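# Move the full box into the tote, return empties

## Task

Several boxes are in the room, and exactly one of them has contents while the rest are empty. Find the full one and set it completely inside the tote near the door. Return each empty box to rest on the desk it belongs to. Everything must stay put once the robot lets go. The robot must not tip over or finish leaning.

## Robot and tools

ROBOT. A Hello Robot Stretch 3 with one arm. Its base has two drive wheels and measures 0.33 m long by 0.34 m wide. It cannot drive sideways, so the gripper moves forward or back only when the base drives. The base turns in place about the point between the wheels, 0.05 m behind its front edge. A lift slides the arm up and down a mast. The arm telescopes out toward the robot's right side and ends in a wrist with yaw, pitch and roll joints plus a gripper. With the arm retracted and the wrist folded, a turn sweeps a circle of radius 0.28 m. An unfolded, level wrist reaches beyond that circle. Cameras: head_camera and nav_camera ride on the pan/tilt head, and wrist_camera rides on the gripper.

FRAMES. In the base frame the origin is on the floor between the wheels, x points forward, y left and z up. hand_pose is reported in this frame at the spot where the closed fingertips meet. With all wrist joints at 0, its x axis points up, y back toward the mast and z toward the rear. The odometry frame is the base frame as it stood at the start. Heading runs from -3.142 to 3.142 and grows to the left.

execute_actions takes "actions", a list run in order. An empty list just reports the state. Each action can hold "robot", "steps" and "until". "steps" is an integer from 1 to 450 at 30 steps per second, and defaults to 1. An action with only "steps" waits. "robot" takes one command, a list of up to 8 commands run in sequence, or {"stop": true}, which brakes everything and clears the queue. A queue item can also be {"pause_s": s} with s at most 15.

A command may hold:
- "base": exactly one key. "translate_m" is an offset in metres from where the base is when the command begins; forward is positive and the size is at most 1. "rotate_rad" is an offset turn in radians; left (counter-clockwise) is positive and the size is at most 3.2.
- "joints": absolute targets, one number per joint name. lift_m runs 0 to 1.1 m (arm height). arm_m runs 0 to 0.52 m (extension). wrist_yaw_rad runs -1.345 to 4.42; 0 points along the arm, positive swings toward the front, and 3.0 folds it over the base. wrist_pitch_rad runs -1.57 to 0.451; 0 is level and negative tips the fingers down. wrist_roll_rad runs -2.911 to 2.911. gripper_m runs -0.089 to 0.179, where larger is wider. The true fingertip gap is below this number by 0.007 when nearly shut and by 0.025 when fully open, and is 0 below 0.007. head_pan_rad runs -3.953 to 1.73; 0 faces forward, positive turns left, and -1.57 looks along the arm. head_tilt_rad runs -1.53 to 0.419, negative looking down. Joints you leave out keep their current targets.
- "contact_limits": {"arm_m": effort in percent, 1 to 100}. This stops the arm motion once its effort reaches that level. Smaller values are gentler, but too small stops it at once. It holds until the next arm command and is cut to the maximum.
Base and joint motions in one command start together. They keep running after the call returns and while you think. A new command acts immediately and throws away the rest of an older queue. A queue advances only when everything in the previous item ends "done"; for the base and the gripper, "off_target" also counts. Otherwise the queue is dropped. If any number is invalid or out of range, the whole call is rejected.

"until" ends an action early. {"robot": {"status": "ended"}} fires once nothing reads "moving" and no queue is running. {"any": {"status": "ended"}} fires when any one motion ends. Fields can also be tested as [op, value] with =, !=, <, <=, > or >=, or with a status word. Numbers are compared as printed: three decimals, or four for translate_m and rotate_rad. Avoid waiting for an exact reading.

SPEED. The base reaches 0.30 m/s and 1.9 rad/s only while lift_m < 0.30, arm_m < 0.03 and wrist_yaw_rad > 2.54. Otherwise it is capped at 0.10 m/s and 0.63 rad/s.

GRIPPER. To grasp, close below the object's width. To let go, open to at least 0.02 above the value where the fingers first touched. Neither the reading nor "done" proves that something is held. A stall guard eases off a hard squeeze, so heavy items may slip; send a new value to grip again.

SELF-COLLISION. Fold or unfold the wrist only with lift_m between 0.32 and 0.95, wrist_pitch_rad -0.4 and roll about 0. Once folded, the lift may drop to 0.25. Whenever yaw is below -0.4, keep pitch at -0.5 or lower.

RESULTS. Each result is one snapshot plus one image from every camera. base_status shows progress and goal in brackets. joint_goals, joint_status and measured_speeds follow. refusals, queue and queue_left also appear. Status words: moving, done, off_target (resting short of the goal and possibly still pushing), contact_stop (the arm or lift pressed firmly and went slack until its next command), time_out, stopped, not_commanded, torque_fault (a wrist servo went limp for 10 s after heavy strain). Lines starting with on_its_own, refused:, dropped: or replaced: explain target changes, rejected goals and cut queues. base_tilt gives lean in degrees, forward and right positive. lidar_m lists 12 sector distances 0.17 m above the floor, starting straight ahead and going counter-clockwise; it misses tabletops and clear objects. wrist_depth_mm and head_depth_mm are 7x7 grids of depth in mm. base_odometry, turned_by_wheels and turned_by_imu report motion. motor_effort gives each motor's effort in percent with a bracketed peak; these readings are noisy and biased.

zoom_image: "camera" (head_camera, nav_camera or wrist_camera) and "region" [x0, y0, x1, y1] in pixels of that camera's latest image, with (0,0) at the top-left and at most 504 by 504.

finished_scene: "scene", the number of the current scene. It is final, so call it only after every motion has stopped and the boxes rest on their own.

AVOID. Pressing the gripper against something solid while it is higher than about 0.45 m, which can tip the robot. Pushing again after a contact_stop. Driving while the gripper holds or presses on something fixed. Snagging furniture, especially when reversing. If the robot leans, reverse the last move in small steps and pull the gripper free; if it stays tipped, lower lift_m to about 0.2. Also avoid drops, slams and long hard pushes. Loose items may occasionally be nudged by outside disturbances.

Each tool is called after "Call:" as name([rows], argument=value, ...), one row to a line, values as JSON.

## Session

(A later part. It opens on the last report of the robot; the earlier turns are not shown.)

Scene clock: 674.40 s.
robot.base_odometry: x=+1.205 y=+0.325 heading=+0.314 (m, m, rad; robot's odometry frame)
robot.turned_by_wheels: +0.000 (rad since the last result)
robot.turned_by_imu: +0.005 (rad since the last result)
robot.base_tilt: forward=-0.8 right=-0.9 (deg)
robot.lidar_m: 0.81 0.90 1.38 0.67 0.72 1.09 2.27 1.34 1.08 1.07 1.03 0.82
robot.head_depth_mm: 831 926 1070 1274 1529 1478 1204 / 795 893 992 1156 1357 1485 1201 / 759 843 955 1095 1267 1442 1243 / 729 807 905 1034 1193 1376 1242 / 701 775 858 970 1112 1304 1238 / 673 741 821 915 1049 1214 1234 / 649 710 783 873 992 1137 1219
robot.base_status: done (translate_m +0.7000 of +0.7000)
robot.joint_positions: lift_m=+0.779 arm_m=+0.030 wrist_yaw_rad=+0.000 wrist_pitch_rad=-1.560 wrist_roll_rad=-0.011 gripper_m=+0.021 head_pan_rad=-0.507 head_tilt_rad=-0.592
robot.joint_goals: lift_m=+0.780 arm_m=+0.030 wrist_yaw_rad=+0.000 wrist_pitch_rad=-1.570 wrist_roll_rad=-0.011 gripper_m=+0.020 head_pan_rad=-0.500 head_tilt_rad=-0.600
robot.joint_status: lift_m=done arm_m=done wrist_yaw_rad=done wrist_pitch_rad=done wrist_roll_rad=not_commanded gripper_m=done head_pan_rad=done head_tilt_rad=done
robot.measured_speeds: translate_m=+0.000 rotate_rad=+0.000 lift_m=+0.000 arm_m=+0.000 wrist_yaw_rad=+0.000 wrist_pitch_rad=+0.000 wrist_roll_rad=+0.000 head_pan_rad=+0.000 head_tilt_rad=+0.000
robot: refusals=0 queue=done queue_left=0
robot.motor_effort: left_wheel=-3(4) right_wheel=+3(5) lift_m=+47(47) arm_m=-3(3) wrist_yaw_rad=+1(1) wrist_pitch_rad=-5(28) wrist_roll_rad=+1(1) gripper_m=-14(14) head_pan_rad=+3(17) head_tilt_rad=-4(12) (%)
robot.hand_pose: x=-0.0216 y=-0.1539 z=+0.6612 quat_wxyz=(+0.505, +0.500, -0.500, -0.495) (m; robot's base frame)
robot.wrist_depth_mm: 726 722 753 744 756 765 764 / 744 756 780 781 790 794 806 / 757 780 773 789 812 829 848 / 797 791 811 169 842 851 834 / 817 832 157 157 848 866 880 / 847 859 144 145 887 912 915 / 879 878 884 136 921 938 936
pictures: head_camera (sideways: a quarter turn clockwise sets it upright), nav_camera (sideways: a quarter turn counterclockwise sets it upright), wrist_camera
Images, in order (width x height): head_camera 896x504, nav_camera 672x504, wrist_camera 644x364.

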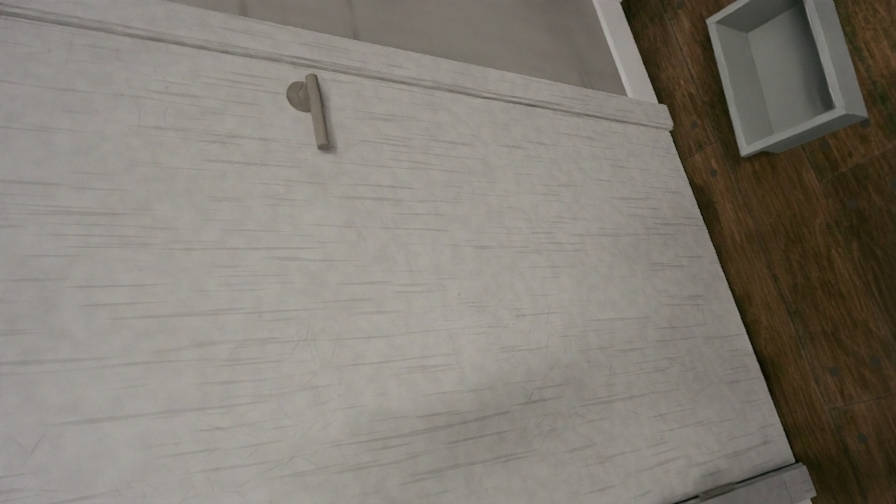

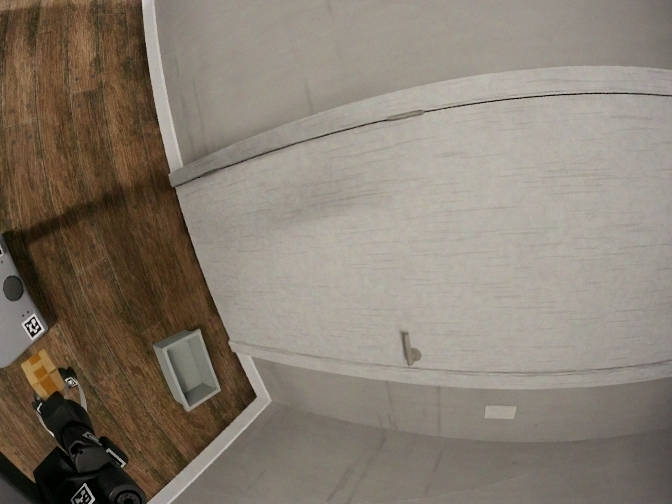

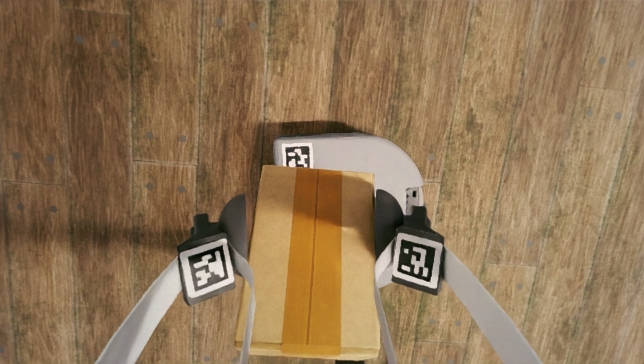

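Call:
execute_actions([
  {"robot": {"joints": {"head_pan_rad": -1.1, "head_tilt_rad": -0.95}}, "steps": 200, "until": {"robot": {"status": "ended"}}},
])

Scene clock: 681.43 s.
robot.base_odometry: x=+1.205 y=+0.325 heading=+0.314 (m, m, rad; robot's odometry frame)
robot.turned_by_wheels: +0.000 (rad since the last result)
robot.turned_by_imu: +0.001 (rad since the last result)
robot.base_tilt: forward=-0.9 right=-0.8 (deg)
robot.lidar_m: 0.81 0.91 1.38 0.67 0.72 1.09 2.27 1.35 1.08 1.07 1.03 0.82
robot.head_depth_mm: 972 1110 1286 1526 1434 - 1090 / 1024 1190 1402 1576 1438 - 1099 / 1100 1267 1522 1616 1406 1263 512 / 1170 1380 1678 1545 1399 1237 1132 / 1202 1394 1642 1570 1361 1239 1110 / 1063 1201 1368 1532 1392 1238 1107 / 923 1037 1175 1368 1392 1230 1106
robot.base_status: done (translate_m +0.7000 of +0.7000)
robot.joint_positions: lift_m=+0.779 arm_m=+0.030 wrist_yaw_rad=+0.000 wrist_pitch_rad=-1.560 wrist_roll_rad=-0.011 gripper_m=+0.021 head_pan_rad=-1.093 head_tilt_rad=-0.938
robot.joint_goals: lift_m=+0.780 arm_m=+0.030 wrist_yaw_rad=+0.000 wrist_pitch_rad=-1.570 wrist_roll_rad=-0.011 gripper_m=+0.020 head_pan_rad=-1.100 head_tilt_rad=-0.950
robot.joint_status: lift_m=done arm_m=done wrist_yaw_rad=done wrist_pitch_rad=done wrist_roll_rad=not_commanded gripper_m=done head_pan_rad=done head_tilt_rad=done
robot.measured_speeds: translate_m=+0.000 rotate_rad=+0.000 lift_m=+0.000 arm_m=+0.000 wrist_yaw_rad=+0.000 wrist_pitch_rad=+0.000 wrist_roll_rad=+0.000 head_pan_rad=+0.000 head_tilt_rad=+0.000
robot: refusals=0 queue=done queue_left=0
robot.motor_effort: left_wheel=-3(3) right_wheel=+3(3) lift_m=+46(46) arm_m=-3(3) wrist_yaw_rad=-1(1) wrist_pitch_rad=-5(5) wrist_roll_rad=+1(1) gripper_m=-14(14) head_pan_rad=-4(36) head_tilt_rad=-5(22) (%)
robot.hand_pose: x=-0.0216 y=-0.1539 z=+0.6612 quat_wxyz=(+0.505, +0.500, -0.500, -0.495) (m; robot's base frame)
robot.wrist_depth_mm: 721 759 735 761 751 766 779 / 751 750 778 773 785 785 792 / 757 781 773 787 808 822 837 / 795 797 816 169 830 860 865 / 819 815 157 156 861 861 911 / 834 843 144 144 913 893 936 / 886 867 868 136 900 942 945
pictures: head_camera (sideways: a quarter turn clockwise sets it upright), nav_camera (sideways: a quarter turn counterclockwise sets it upright), wrist_camera
Images, in order (width x height): head_camera 896x504, nav_camera 672x504, wrist_camera 644x364.

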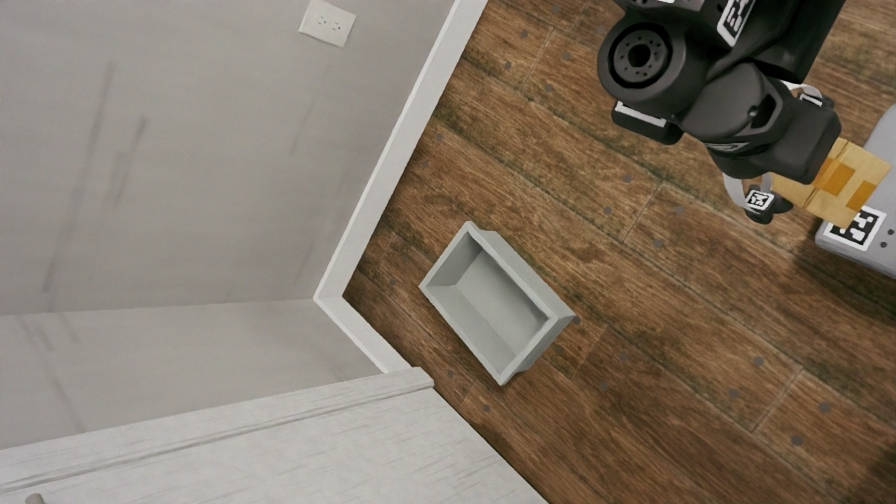

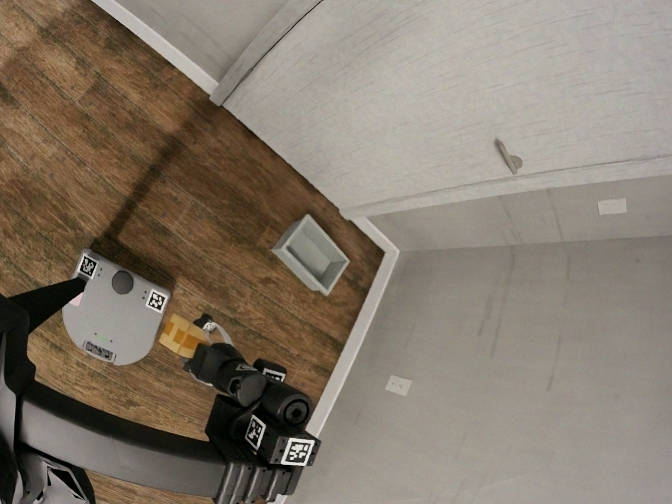

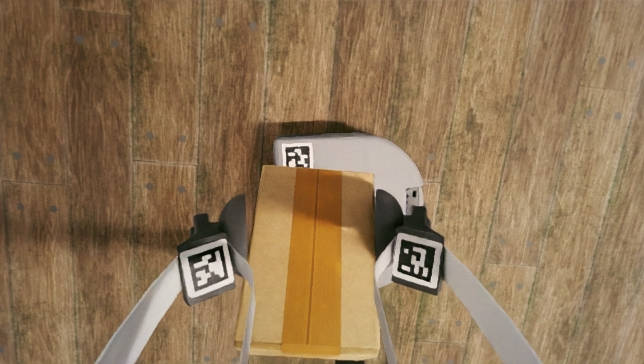

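Call:
execute_actions([
  {"robot": [{"base": {"rotate_rad": -0.3}}, {"base": {"translate_m": 0.58}, "joints": {"head_pan_rad": -1.5, "head_tilt_rad": -1.1}}], "steps": 450, "until": {"robot": {"status": "ended"}}},
])

Scene clock: 712.33 s.
robot.base_odometry: x=+1.785 y=+0.333 heading=+0.015 (m, m, rad; robot's odometry frame)
robot.turned_by_wheels: -0.300 (rad since the last result)
robot.turned_by_imu: -0.302 (rad since the last result)
robot.base_tilt: forward=-0.8 right=-0.9 (deg)
robot.lidar_m: 0.24 0.25 0.30 0.64 1.21 1.03 1.83 1.68 1.07 0.97 0.42 0.27
robot.head_depth_mm: 1007 1243 1565 1519 - - - / 995 1212 1552 1538 - 1213 1119 / 978 1197 1513 1505 - 1223 - / 967 1181 1508 1483 1336 558 - / 953 1157 1484 1443 1296 1204 1105 / 943 1144 1448 1422 1291 1180 1089 / 929 1082 1111 955 894 841 789
robot.base_status: done (translate_m +0.5800 of +0.5800)
robot.joint_positions: lift_m=+0.779 arm_m=+0.030 wrist_yaw_rad=+0.000 wrist_pitch_rad=-1.560 wrist_roll_rad=-0.011 gripper_m=+0.021 head_pan_rad=-1.493 head_tilt_rad=-1.086
robot.joint_goals: lift_m=+0.780 arm_m=+0.030 wrist_yaw_rad=+0.000 wrist_pitch_rad=-1.570 wrist_roll_rad=-0.011 gripper_m=+0.020 head_pan_rad=-1.500 head_tilt_rad=-1.100
robot.joint_status: lift_m=done arm_m=done wrist_yaw_rad=done wrist_pitch_rad=done wrist_roll_rad=not_commanded gripper_m=done head_pan_rad=done head_tilt_rad=done
robot.measured_speeds: translate_m=+0.000 rotate_rad=+0.000 lift_m=+0.000 arm_m=+0.000 wrist_yaw_rad=+0.000 wrist_pitch_rad=+0.000 wrist_roll_rad=+0.000 head_pan_rad=+0.000 head_tilt_rad=+0.000
robot: refusals=0 queue=done queue_left=0
robot.motor_effort: left_wheel=+2(7) right_wheel=-2(4) lift_m=+46(46) arm_m=-3(3) wrist_yaw_rad=+1(0) wrist_pitch_rad=-5(5) wrist_roll_rad=+1(0) gripper_m=-14(14) head_pan_rad=-4(28) head_tilt_rad=-5(19) (%)
robot.hand_pose: x=-0.0216 y=-0.1538 z=+0.6613 quat_wxyz=(+0.505, +0.500, -0.500, -0.495) (m; robot's base frame)
robot.wrist_depth_mm: 433 672 738 744 761 768 789 / 411 628 757 773 797 794 797 / 390 590 785 801 801 812 830 / 381 551 808 169 848 833 872 / 363 528 157 156 838 880 864 / 348 461 144 144 907 897 904 / 337 498 636 136 934 959 943
pictures: head_camera (sideways: a quarter turn clockwise sets it upright), nav_camera (sideways: a quarter turn counterclockwise sets it upright), wrist_camera
Images, in order (width x height): head_camera 896x504, nav_camera 672x504, wrist_camera 644x364.

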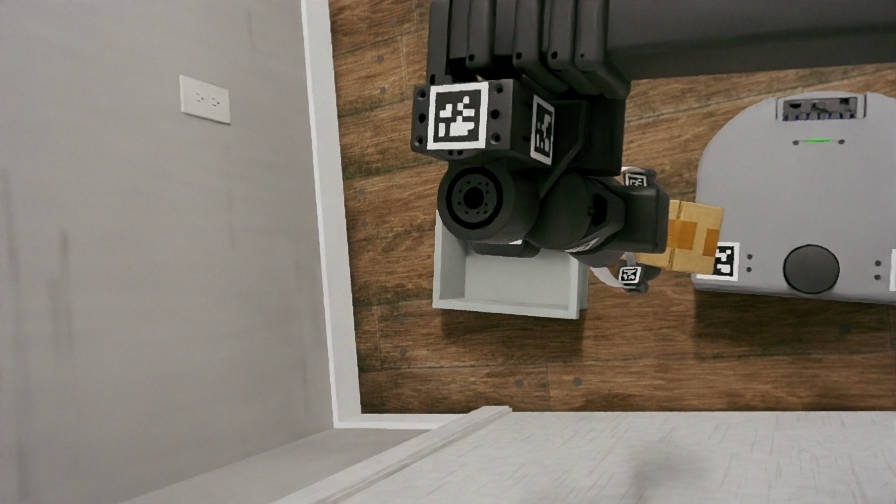

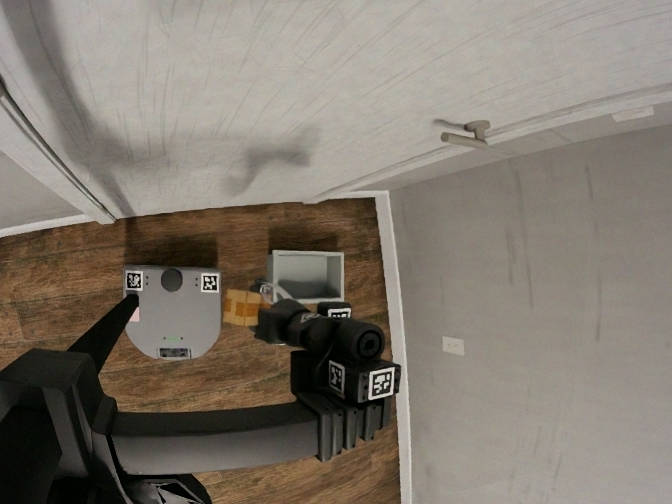

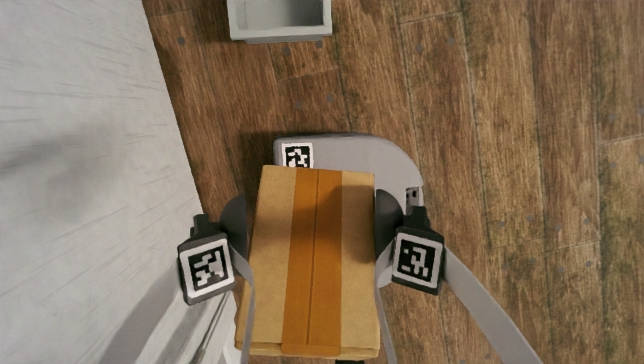

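Call:
execute_actions([
  {"robot": {"joints": {"arm_m": 0.33, "lift_m": 0.55}}, "steps": 300, "until": {"robot": {"status": "ended"}}},
])

Scene clock: 719.50 s.
robot.base_odometry: x=+1.785 y=+0.333 heading=+0.015 (m, m, rad; robot's odometry frame)
robot.turned_by_wheels: +0.000 (rad since the last result)
robot.turned_by_imu: +0.001 (rad since the last result)
robot.base_tilt: forward=-0.8 right=-0.8 (deg)
robot.lidar_m: 0.24 0.25 0.30 0.63 1.21 1.03 1.83 1.68 1.07 0.97 0.42 0.27
robot.head_depth_mm: 1004 1241 1568 1468 1324 1213 1122 / 993 1213 1532 1474 1332 - - / 978 1194 - 1435 1317 1242 - / 963 1181 1452 1390 1305 1228 - / 953 1161 1481 1448 1297 1204 1105 / 944 1142 1453 1420 1292 1178 1085 / 930 1075 1111 960 891 840 790
robot.base_status: done (translate_m +0.5800 of +0.5800)
robot.joint_positions: lift_m=+0.551 arm_m=+0.330 wrist_yaw_rad=+0.000 wrist_pitch_rad=-1.561 wrist_roll_rad=-0.011 gripper_m=+0.021 head_pan_rad=-1.493 head_tilt_rad=-1.086
robot.joint_goals: lift_m=+0.550 arm_m=+0.330 wrist_yaw_rad=+0.000 wrist_pitch_rad=-1.570 wrist_roll_rad=-0.011 gripper_m=+0.020 head_pan_rad=-1.500 head_tilt_rad=-1.100
robot.joint_status: lift_m=done arm_m=done wrist_yaw_rad=done wrist_pitch_rad=done wrist_roll_rad=not_commanded gripper_m=done head_pan_rad=done head_tilt_rad=done
robot.measured_speeds: translate_m=+0.000 rotate_rad=+0.000 lift_m=+0.000 arm_m=+0.000 wrist_yaw_rad=+0.000 wrist_pitch_rad=+0.000 wrist_roll_rad=+0.000 head_pan_rad=+0.000 head_tilt_rad=+0.000
robot: refusals=0 queue=done queue_left=0
robot.motor_effort: left_wheel=+3(2) right_wheel=-3(3) lift_m=+12(46) arm_m=+2(0) wrist_yaw_rad=+1(0) wrist_pitch_rad=-4(5) wrist_roll_rad=+1(1) gripper_m=-14(14) head_pan_rad=-4(4) head_tilt_rad=-4(5) (%)
robot.hand_pose: x=-0.0216 y=-0.4530 z=+0.4330 quat_wxyz=(+0.505, +0.500, -0.499, -0.495) (m; robot's base frame)
robot.wrist_depth_mm: 511 525 472 537 548 553 559 / 464 546 548 559 570 563 586 / 458 564 550 578 578 591 603 / 447 571 572 170 610 603 609 / 420 588 157 156 626 625 633 / 407 532 144 144 651 650 670 / 395 587 634 136 660 664 684
pictures: head_camera (sideways: a quarter turn clockwise sets it upright), nav_camera (sideways: a quarter turn counterclockwise sets it upright), wrist_camera
Images, in order (width x height): head_camera 896x504, nav_camera 672x504, wrist_camera 644x364.

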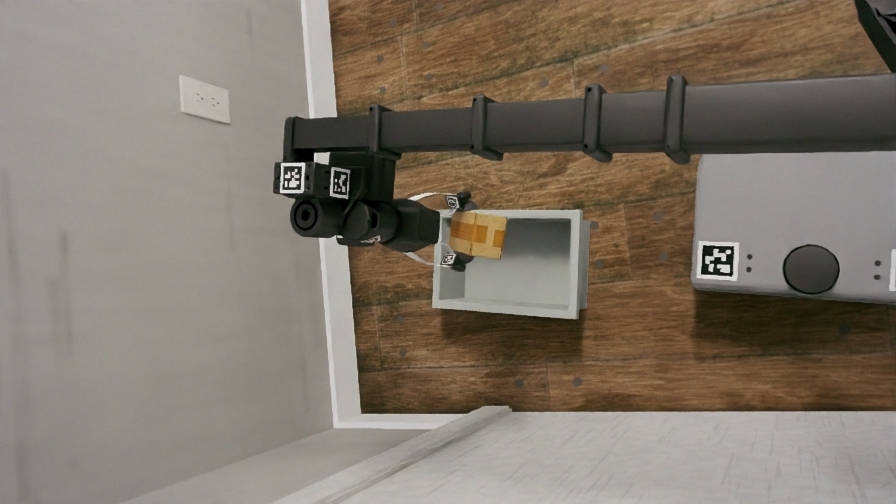

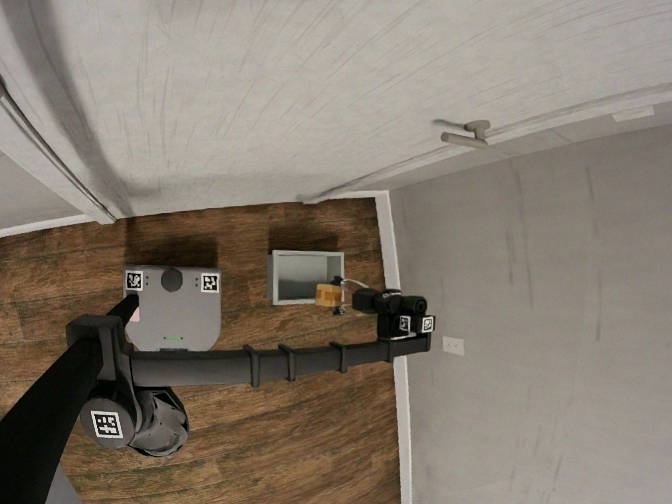

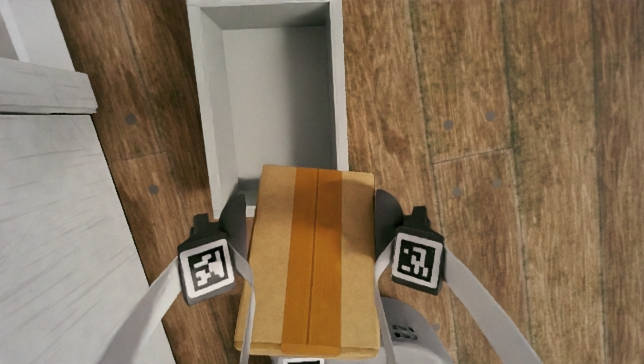

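Call:
execute_actions([
  {"robot": {"base": {"translate_m": 0.06}, "joints": {"arm_m": 0.40, "lift_m": 0.37}}, "steps": 300, "until": {"robot": {"status": "ended"}}},
])

Scene clock: 733.83 s.
robot.base_odometry: x=+1.845 y=+0.334 heading=+0.015 (m, m, rad; robot's odometry frame)
robot.turned_by_wheels: +0.000 (rad since the last result)
robot.turned_by_imu: +0.001 (rad since the last result)
robot.base_tilt: forward=-0.9 right=-0.8 (deg)
robot.lidar_m: 0.18 0.19 0.23 0.49 1.31 1.08 1.86 1.66 1.06 0.96 0.32 0.20
robot.head_depth_mm: 992 1221 1563 1470 1330 1211 1128 / 982 1205 1536 1473 1320 1209 - / 968 1180 1437 1392 1298 1234 - / 952 1163 1486 1373 1283 1226 - / 941 1144 1462 1453 1314 1198 1100 / 927 1130 1339 1277 1133 1023 923 / 898 930 763 725 678 638 599
robot.base_status: done (translate_m +0.0600 of +0.0600)
robot.joint_positions: lift_m=+0.371 arm_m=+0.400 wrist_yaw_rad=+0.000 wrist_pitch_rad=-1.562 wrist_roll_rad=-0.011 gripper_m=+0.021 head_pan_rad=-1.493 head_tilt_rad=-1.086
robot.joint_goals: lift_m=+0.370 arm_m=+0.400 wrist_yaw_rad=+0.000 wrist_pitch_rad=-1.570 wrist_roll_rad=-0.011 gripper_m=+0.020 head_pan_rad=-1.500 head_tilt_rad=-1.100
robot.joint_status: lift_m=done arm_m=done wrist_yaw_rad=done wrist_pitch_rad=done wrist_roll_rad=not_commanded gripper_m=done head_pan_rad=done head_tilt_rad=done
robot.measured_speeds: translate_m=+0.000 rotate_rad=+0.000 lift_m=+0.000 arm_m=+0.000 wrist_yaw_rad=+0.000 wrist_pitch_rad=+0.000 wrist_roll_rad=+0.000 head_pan_rad=+0.000 head_tilt_rad=+0.000
robot: refusals=0 queue=done queue_left=0
robot.motor_effort: left_wheel=+3(6) right_wheel=-3(5) lift_m=+12(12) arm_m=+2(4) wrist_yaw_rad=+0(1) wrist_pitch_rad=-4(4) wrist_roll_rad=+0(1) gripper_m=-14(14) head_pan_rad=-3(3) head_tilt_rad=-6(7) (%)
robot.hand_pose: x=-0.0216 y=-0.5227 z=+0.2530 quat_wxyz=(+0.505, +0.500, -0.499, -0.496) (m; robot's base frame)
robot.wrist_depth_mm: 363 366 267 277 287 386 385 / 371 374 373 382 384 398 406 / 380 386 388 394 397 409 416 / 373 397 348 170 407 419 436 / 365 415 157 156 432 441 440 / 352 426 145 144 351 449 461 / 340 441 438 136 457 469 478
pictures: head_camera (sideways: a quarter turn clockwise sets it upright), nav_camera (sideways: a quarter turn counterclockwise sets it upright), wrist_camera
Images, in order (width x height): head_camera 896x504, nav_camera 672x504, wrist_camera 644x364.

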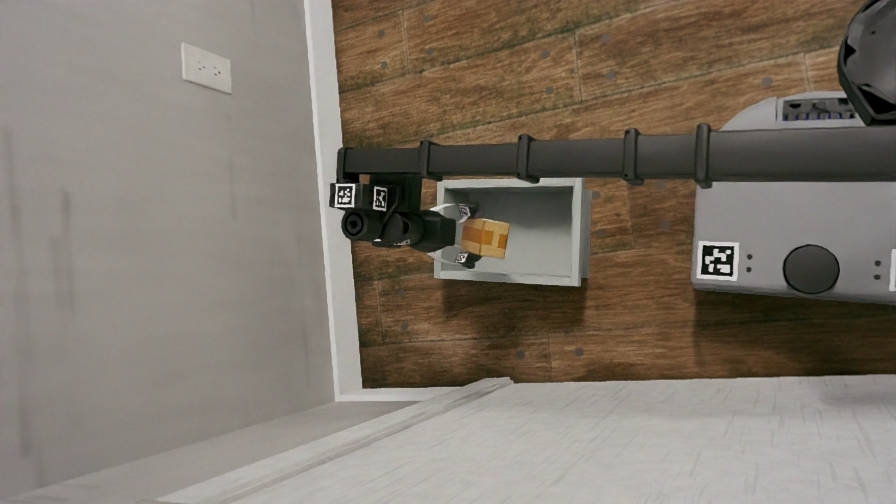

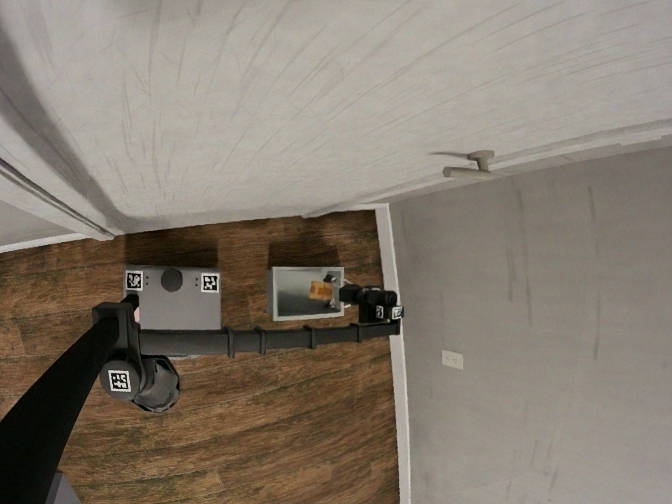

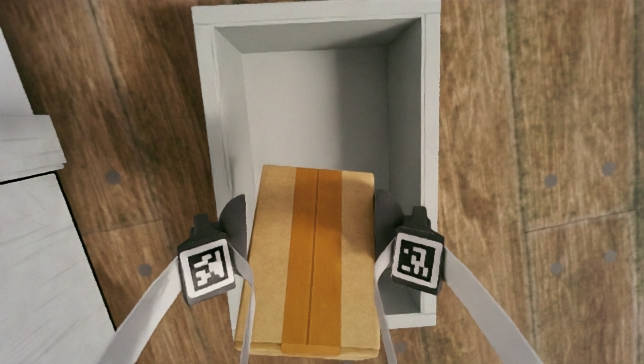

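Call:
execute_actions([
  {"robot": {"joints": {"arm_m": 0.43, "lift_m": 0.24}}, "steps": 300, "until": {"robot": {"status": "ended"}}},
])

Scene clock: 751.77 s.
robot.base_odometry: x=+1.845 y=+0.334 heading=+0.015 (m, m, rad; robot's odometry frame)
robot.turned_by_wheels: +0.000 (rad since the last result)
robot.turned_by_imu: +0.001 (rad since the last result)
robot.base_tilt: forward=-0.8 right=-0.8 (deg)
robot.lidar_m: 0.18 0.19 0.23 0.49 1.31 1.08 1.86 1.67 1.06 0.96 0.32 0.20
robot.head_depth_mm: 992 1222 1570 1471 1331 1207 1124 / 983 1201 1534 1458 1320 1224 - / 970 1186 1516 1420 1303 - - / 959 1164 1490 1431 1280 1238 - / 946 1145 1453 1463 1310 1200 1103 / 932 1126 1337 1281 1135 1019 926 / 895 929 765 727 678 636 597
robot.base_status: done (translate_m +0.0600 of +0.0600)
robot.joint_positions: lift_m=+0.241 arm_m=+0.430 wrist_yaw_rad=+0.000 wrist_pitch_rad=-1.563 wrist_roll_rad=-0.011 gripper_m=+0.021 head_pan_rad=-1.493 head_tilt_rad=-1.086
robot.joint_goals: lift_m=+0.240 arm_m=+0.430 wrist_yaw_rad=+0.000 wrist_pitch_rad=-1.570 wrist_roll_rad=-0.011 gripper_m=+0.020 head_pan_rad=-1.500 head_tilt_rad=-1.100
robot.joint_status: lift_m=done arm_m=done wrist_yaw_rad=done wrist_pitch_rad=done wrist_roll_rad=not_commanded gripper_m=done head_pan_rad=done head_tilt_rad=done
robot.measured_speeds: translate_m=+0.000 rotate_rad=+0.000 lift_m=+0.000 arm_m=+0.000 wrist_yaw_rad=+0.000 wrist_pitch_rad=+0.000 wrist_roll_rad=+0.000 head_pan_rad=+0.000 head_tilt_rad=+0.000
robot: refusals=0 queue=done queue_left=0
robot.motor_effort: left_wheel=+3(2) right_wheel=-2(3) lift_m=+12(13) arm_m=+2(5) wrist_yaw_rad=+0(1) wrist_pitch_rad=-4(4) wrist_roll_rad=+0(1) gripper_m=-15(14) head_pan_rad=-4(3) head_tilt_rad=-5(5) (%)
robot.hand_pose: x=-0.0216 y=-0.5526 z=+0.1230 quat_wxyz=(+0.505, +0.501, -0.499, -0.496) (m; robot's base frame)
robot.wrist_depth_mm: 246 142 154 163 175 149 266 / 252 151 255 259 261 161 274 / 261 161 264 268 269 174 283 / 268 172 245 171 277 177 289 / 278 169 157 157 233 180 301 / 288 288 144 144 300 184 311 / 296 292 193 136 299 221 326
pictures: head_camera (sideways: a quarter turn clockwise sets it upright), nav_camera (sideways: a quarter turn counterclockwise sets it upright), wrist_camera
Images, in order (width x height): head_camera 896x504, nav_camera 672x504, wrist_camera 644x364.

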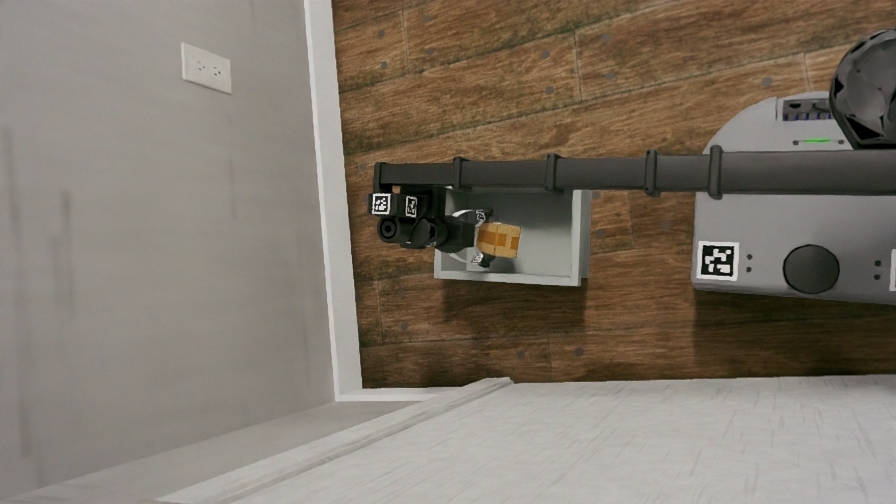

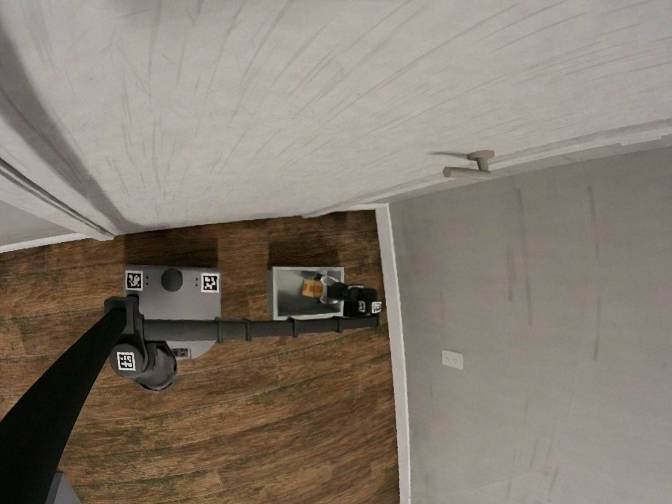

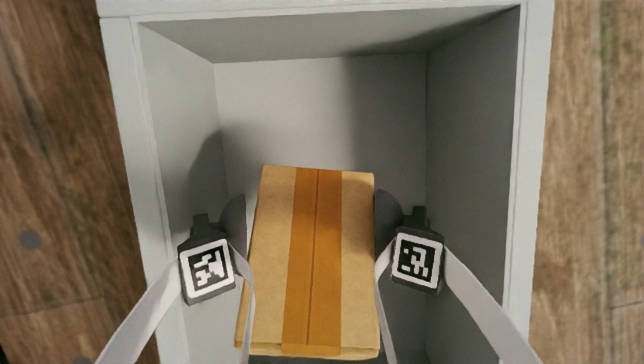

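Call:
execute_actions([
  {"robot": {"joints": {"lift_m": 0.13}}, "steps": 200, "until": {"robot": {"status": "ended"}}},
])

Scene clock: 756.53 s.
robot.base_odometry: x=+1.845 y=+0.334 heading=+0.014 (m, m, rad; robot's odometry frame)
robot.turned_by_wheels: +0.000 (rad since the last result)
robot.turned_by_imu: +0.000 (rad since the last result)
robot.base_tilt: forward=-0.7 right=-0.8 (deg)
robot.lidar_m: 0.18 0.19 0.23 0.49 1.31 1.08 1.86 1.67 1.06 0.96 0.32 0.20
robot.head_depth_mm: 998 1227 1564 1469 1327 1213 1116 / 978 1206 1539 1473 1329 1221 - / 968 1194 1520 1447 1333 - - / 956 1164 1501 1458 1283 1237 - / 943 1156 1466 1451 1316 1201 1102 / 929 1134 1338 1283 1131 1023 925 / 894 928 766 728 677 637 597
robot.base_status: done (translate_m +0.0600 of +0.0600)
robot.joint_positions: lift_m=+0.167 arm_m=+0.430 wrist_yaw_rad=+0.000 wrist_pitch_rad=-1.583 wrist_roll_rad=-0.011 gripper_m=+0.021 head_pan_rad=-1.493 head_tilt_rad=-1.087
robot.joint_goals: lift_m=+0.168 arm_m=+0.430 wrist_yaw_rad=+0.000 wrist_pitch_rad=-1.570 wrist_roll_rad=-0.011 gripper_m=+0.020 head_pan_rad=-1.500 head_tilt_rad=-1.100
robot.joint_status: lift_m=contact_stop arm_m=done wrist_yaw_rad=done wrist_pitch_rad=done wrist_roll_rad=not_commanded gripper_m=done head_pan_rad=done head_tilt_rad=done
robot.measured_speeds: translate_m=+0.000 rotate_rad=+0.000 lift_m=-0.008 arm_m=+0.000 wrist_yaw_rad=+0.000 wrist_pitch_rad=-0.072 wrist_roll_rad=+0.000 head_pan_rad=+0.000 head_tilt_rad=+0.000
robot: refusals=0 queue=dropped queue_left=0
robot.on_its_own: lift_m is slack since a contact_stop, until your next command for it (your +0.130 is given up)
robot.motor_effort: left_wheel=+1(3) right_wheel=+1(2) lift_m=+32(32) arm_m=+2(2) wrist_yaw_rad=+2(0) wrist_pitch_rad=+10(11) wrist_roll_rad=+0(1) gripper_m=-14(14) head_pan_rad=-5(4) head_tilt_rad=-5(5) (%)
robot.hand_pose: x=-0.0216 y=-0.5475 z=+0.0500 quat_wxyz=(+0.499, +0.506, -0.494, -0.501) (m; robot's base frame)
robot.wrist_depth_mm: 104 135 174 184 186 158 109 / 102 138 187 190 193 161 110 / 101 135 194 197 199 163 112 / 99 132 199 159 205 166 113 / 98 130 148 148 210 169 114 / 96 119 140 138 224 161 115 / 95 134 176 130 230 189 117
pictures: head_camera (sideways: a quarter turn clockwise sets it upright), nav_camera (sideways: a quarter turn counterclockwise sets it upright), wrist_camera
Images, in order (width x height): head_camera 896x504, nav_camera 672x504, wrist_camera 644x364.

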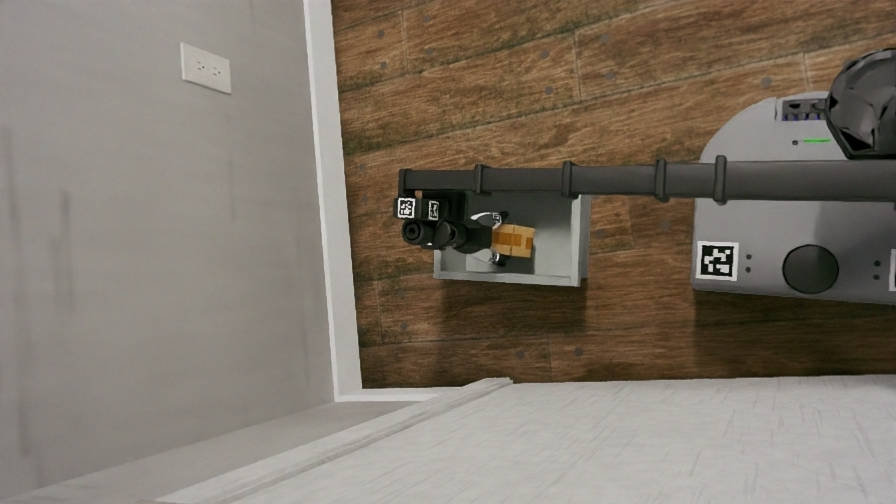

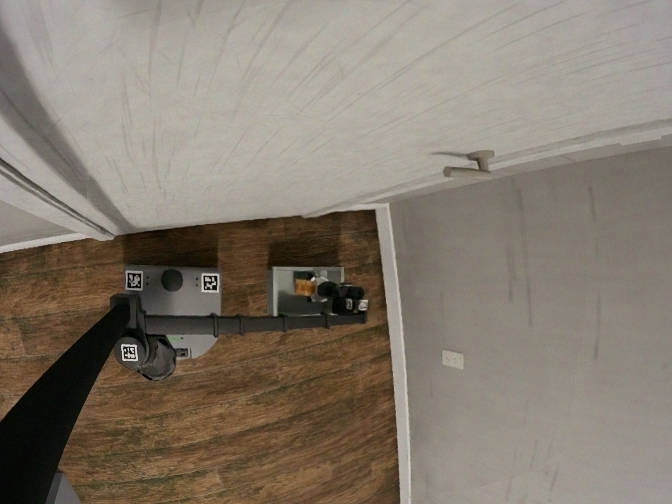

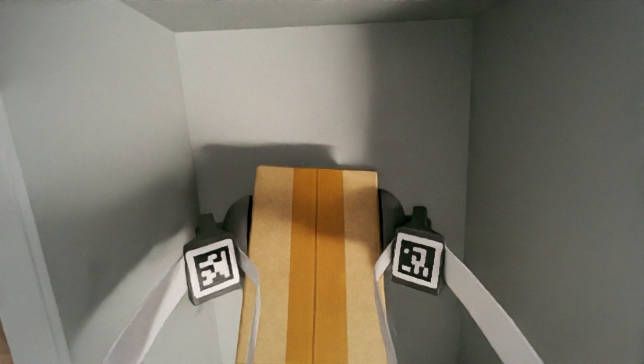

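Call:
execute_actions([
  {"robot": [{"joints": {"lift_m": 0.172, "gripper_m": 0.10}}, {"joints": {"lift_m": 0.42}}, {"joints": {"arm_m": 0.05}}], "steps": 450, "until": {"robot": {"status": "ended"}}},
])

Scene clock: 768.07 s.
robot.base_odometry: x=+1.845 y=+0.334 heading=+0.014 (m, m, rad; robot's odometry frame)
robot.turned_by_wheels: +0.000 (rad since the last result)
robot.turned_by_imu: +0.002 (rad since the last result)
robot.base_tilt: forward=-0.8 right=-0.8 (deg)
robot.lidar_m: 0.18 0.19 0.23 0.49 1.31 1.08 1.86 1.67 1.06 0.96 0.32 0.20
robot.head_depth_mm: 996 1230 1559 1468 1324 1214 1122 / 979 1211 1547 1459 1328 1219 - / 973 1184 1517 1456 1339 - - / 957 1172 1499 1429 1297 - - / 945 1149 1457 1457 1323 1198 1099 / 930 1133 1342 1280 1129 1019 924 / 894 930 767 726 680 635 597
robot.base_status: done (translate_m +0.0600 of +0.0600)
robot.joint_positions: lift_m=+0.419 arm_m=+0.050 wrist_yaw_rad=+0.000 wrist_pitch_rad=-1.569 wrist_roll_rad=-0.011 gripper_m=+0.100 head_pan_rad=-1.493 head_tilt_rad=-1.088
robot.joint_goals: lift_m=+0.420 arm_m=+0.050 wrist_yaw_rad=+0.000 wrist_pitch_rad=-1.570 wrist_roll_rad=-0.011 gripper_m=+0.100 head_pan_rad=-1.500 head_tilt_rad=-1.100
robot.joint_status: lift_m=done arm_m=done wrist_yaw_rad=done wrist_pitch_rad=done wrist_roll_rad=not_commanded gripper_m=done head_pan_rad=done head_tilt_rad=done
robot.measured_speeds: translate_m=+0.000 rotate_rad=+0.000 lift_m=+0.000 arm_m=+0.000 wrist_yaw_rad=+0.000 wrist_pitch_rad=+0.000 wrist_roll_rad=+0.000 head_pan_rad=+0.000 head_tilt_rad=+0.000
robot: refusals=0 queue=done queue_left=0
robot.motor_effort: left_wheel=+1(2) right_wheel=-1(2) lift_m=+44(45) arm_m=-3(2) wrist_yaw_rad=+0(0) wrist_pitch_rad=+0(7) wrist_roll_rad=+0(0) gripper_m=+0(79) head_pan_rad=-3(3) head_tilt_rad=-5(5) (%)
robot.hand_pose: x=-0.0216 y=-0.1716 z=+0.3015 quat_wxyz=(+0.503, +0.502, -0.497, -0.497) (m; robot's base frame)
robot.wrist_depth_mm: 349 407 418 418 424 428 437 / 332 420 427 434 435 439 449 / 329 429 439 448 454 458 465 / 313 451 454 - - 476 483 / 303 395 - - - - 493 / 291 355 490 - - - 511 / 270 402 499 - - - 540
pictures: head_camera (sideways: a quarter turn clockwise sets it upright), nav_camera (sideways: a quarter turn counterclockwise sets it upright), wrist_camera
Images, in order (width x height): head_camera 896x504, nav_camera 672x504, wrist_camera 644x364.

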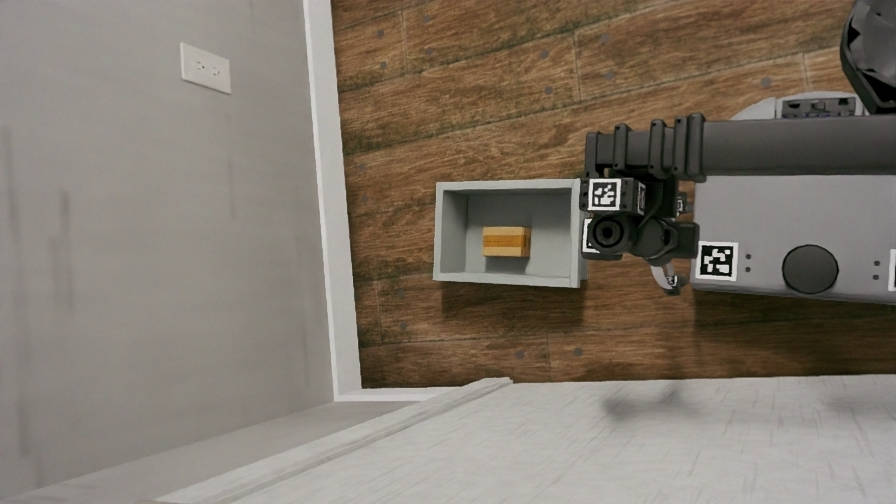

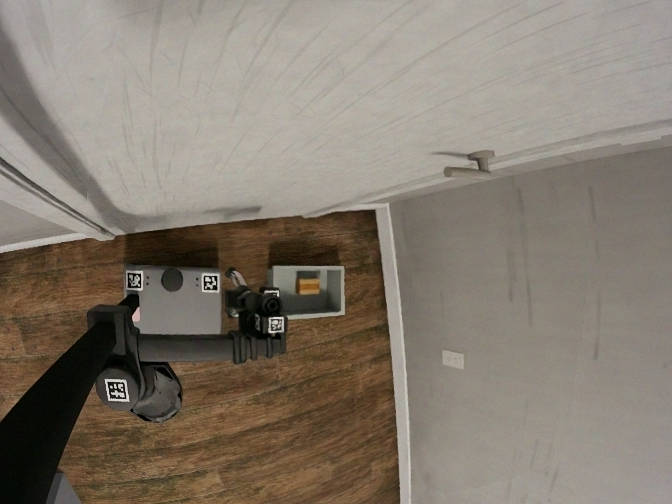

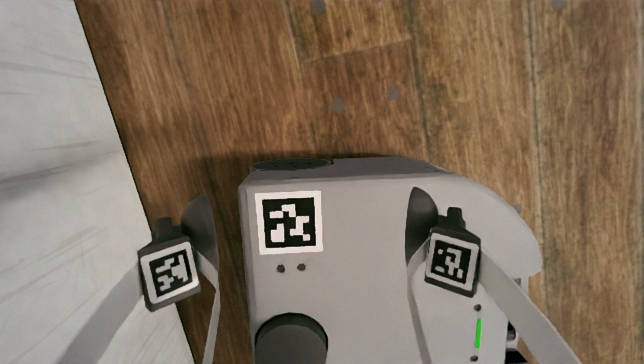

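Call:
finished_scene(scene=2)

The scene is finished: the task was done.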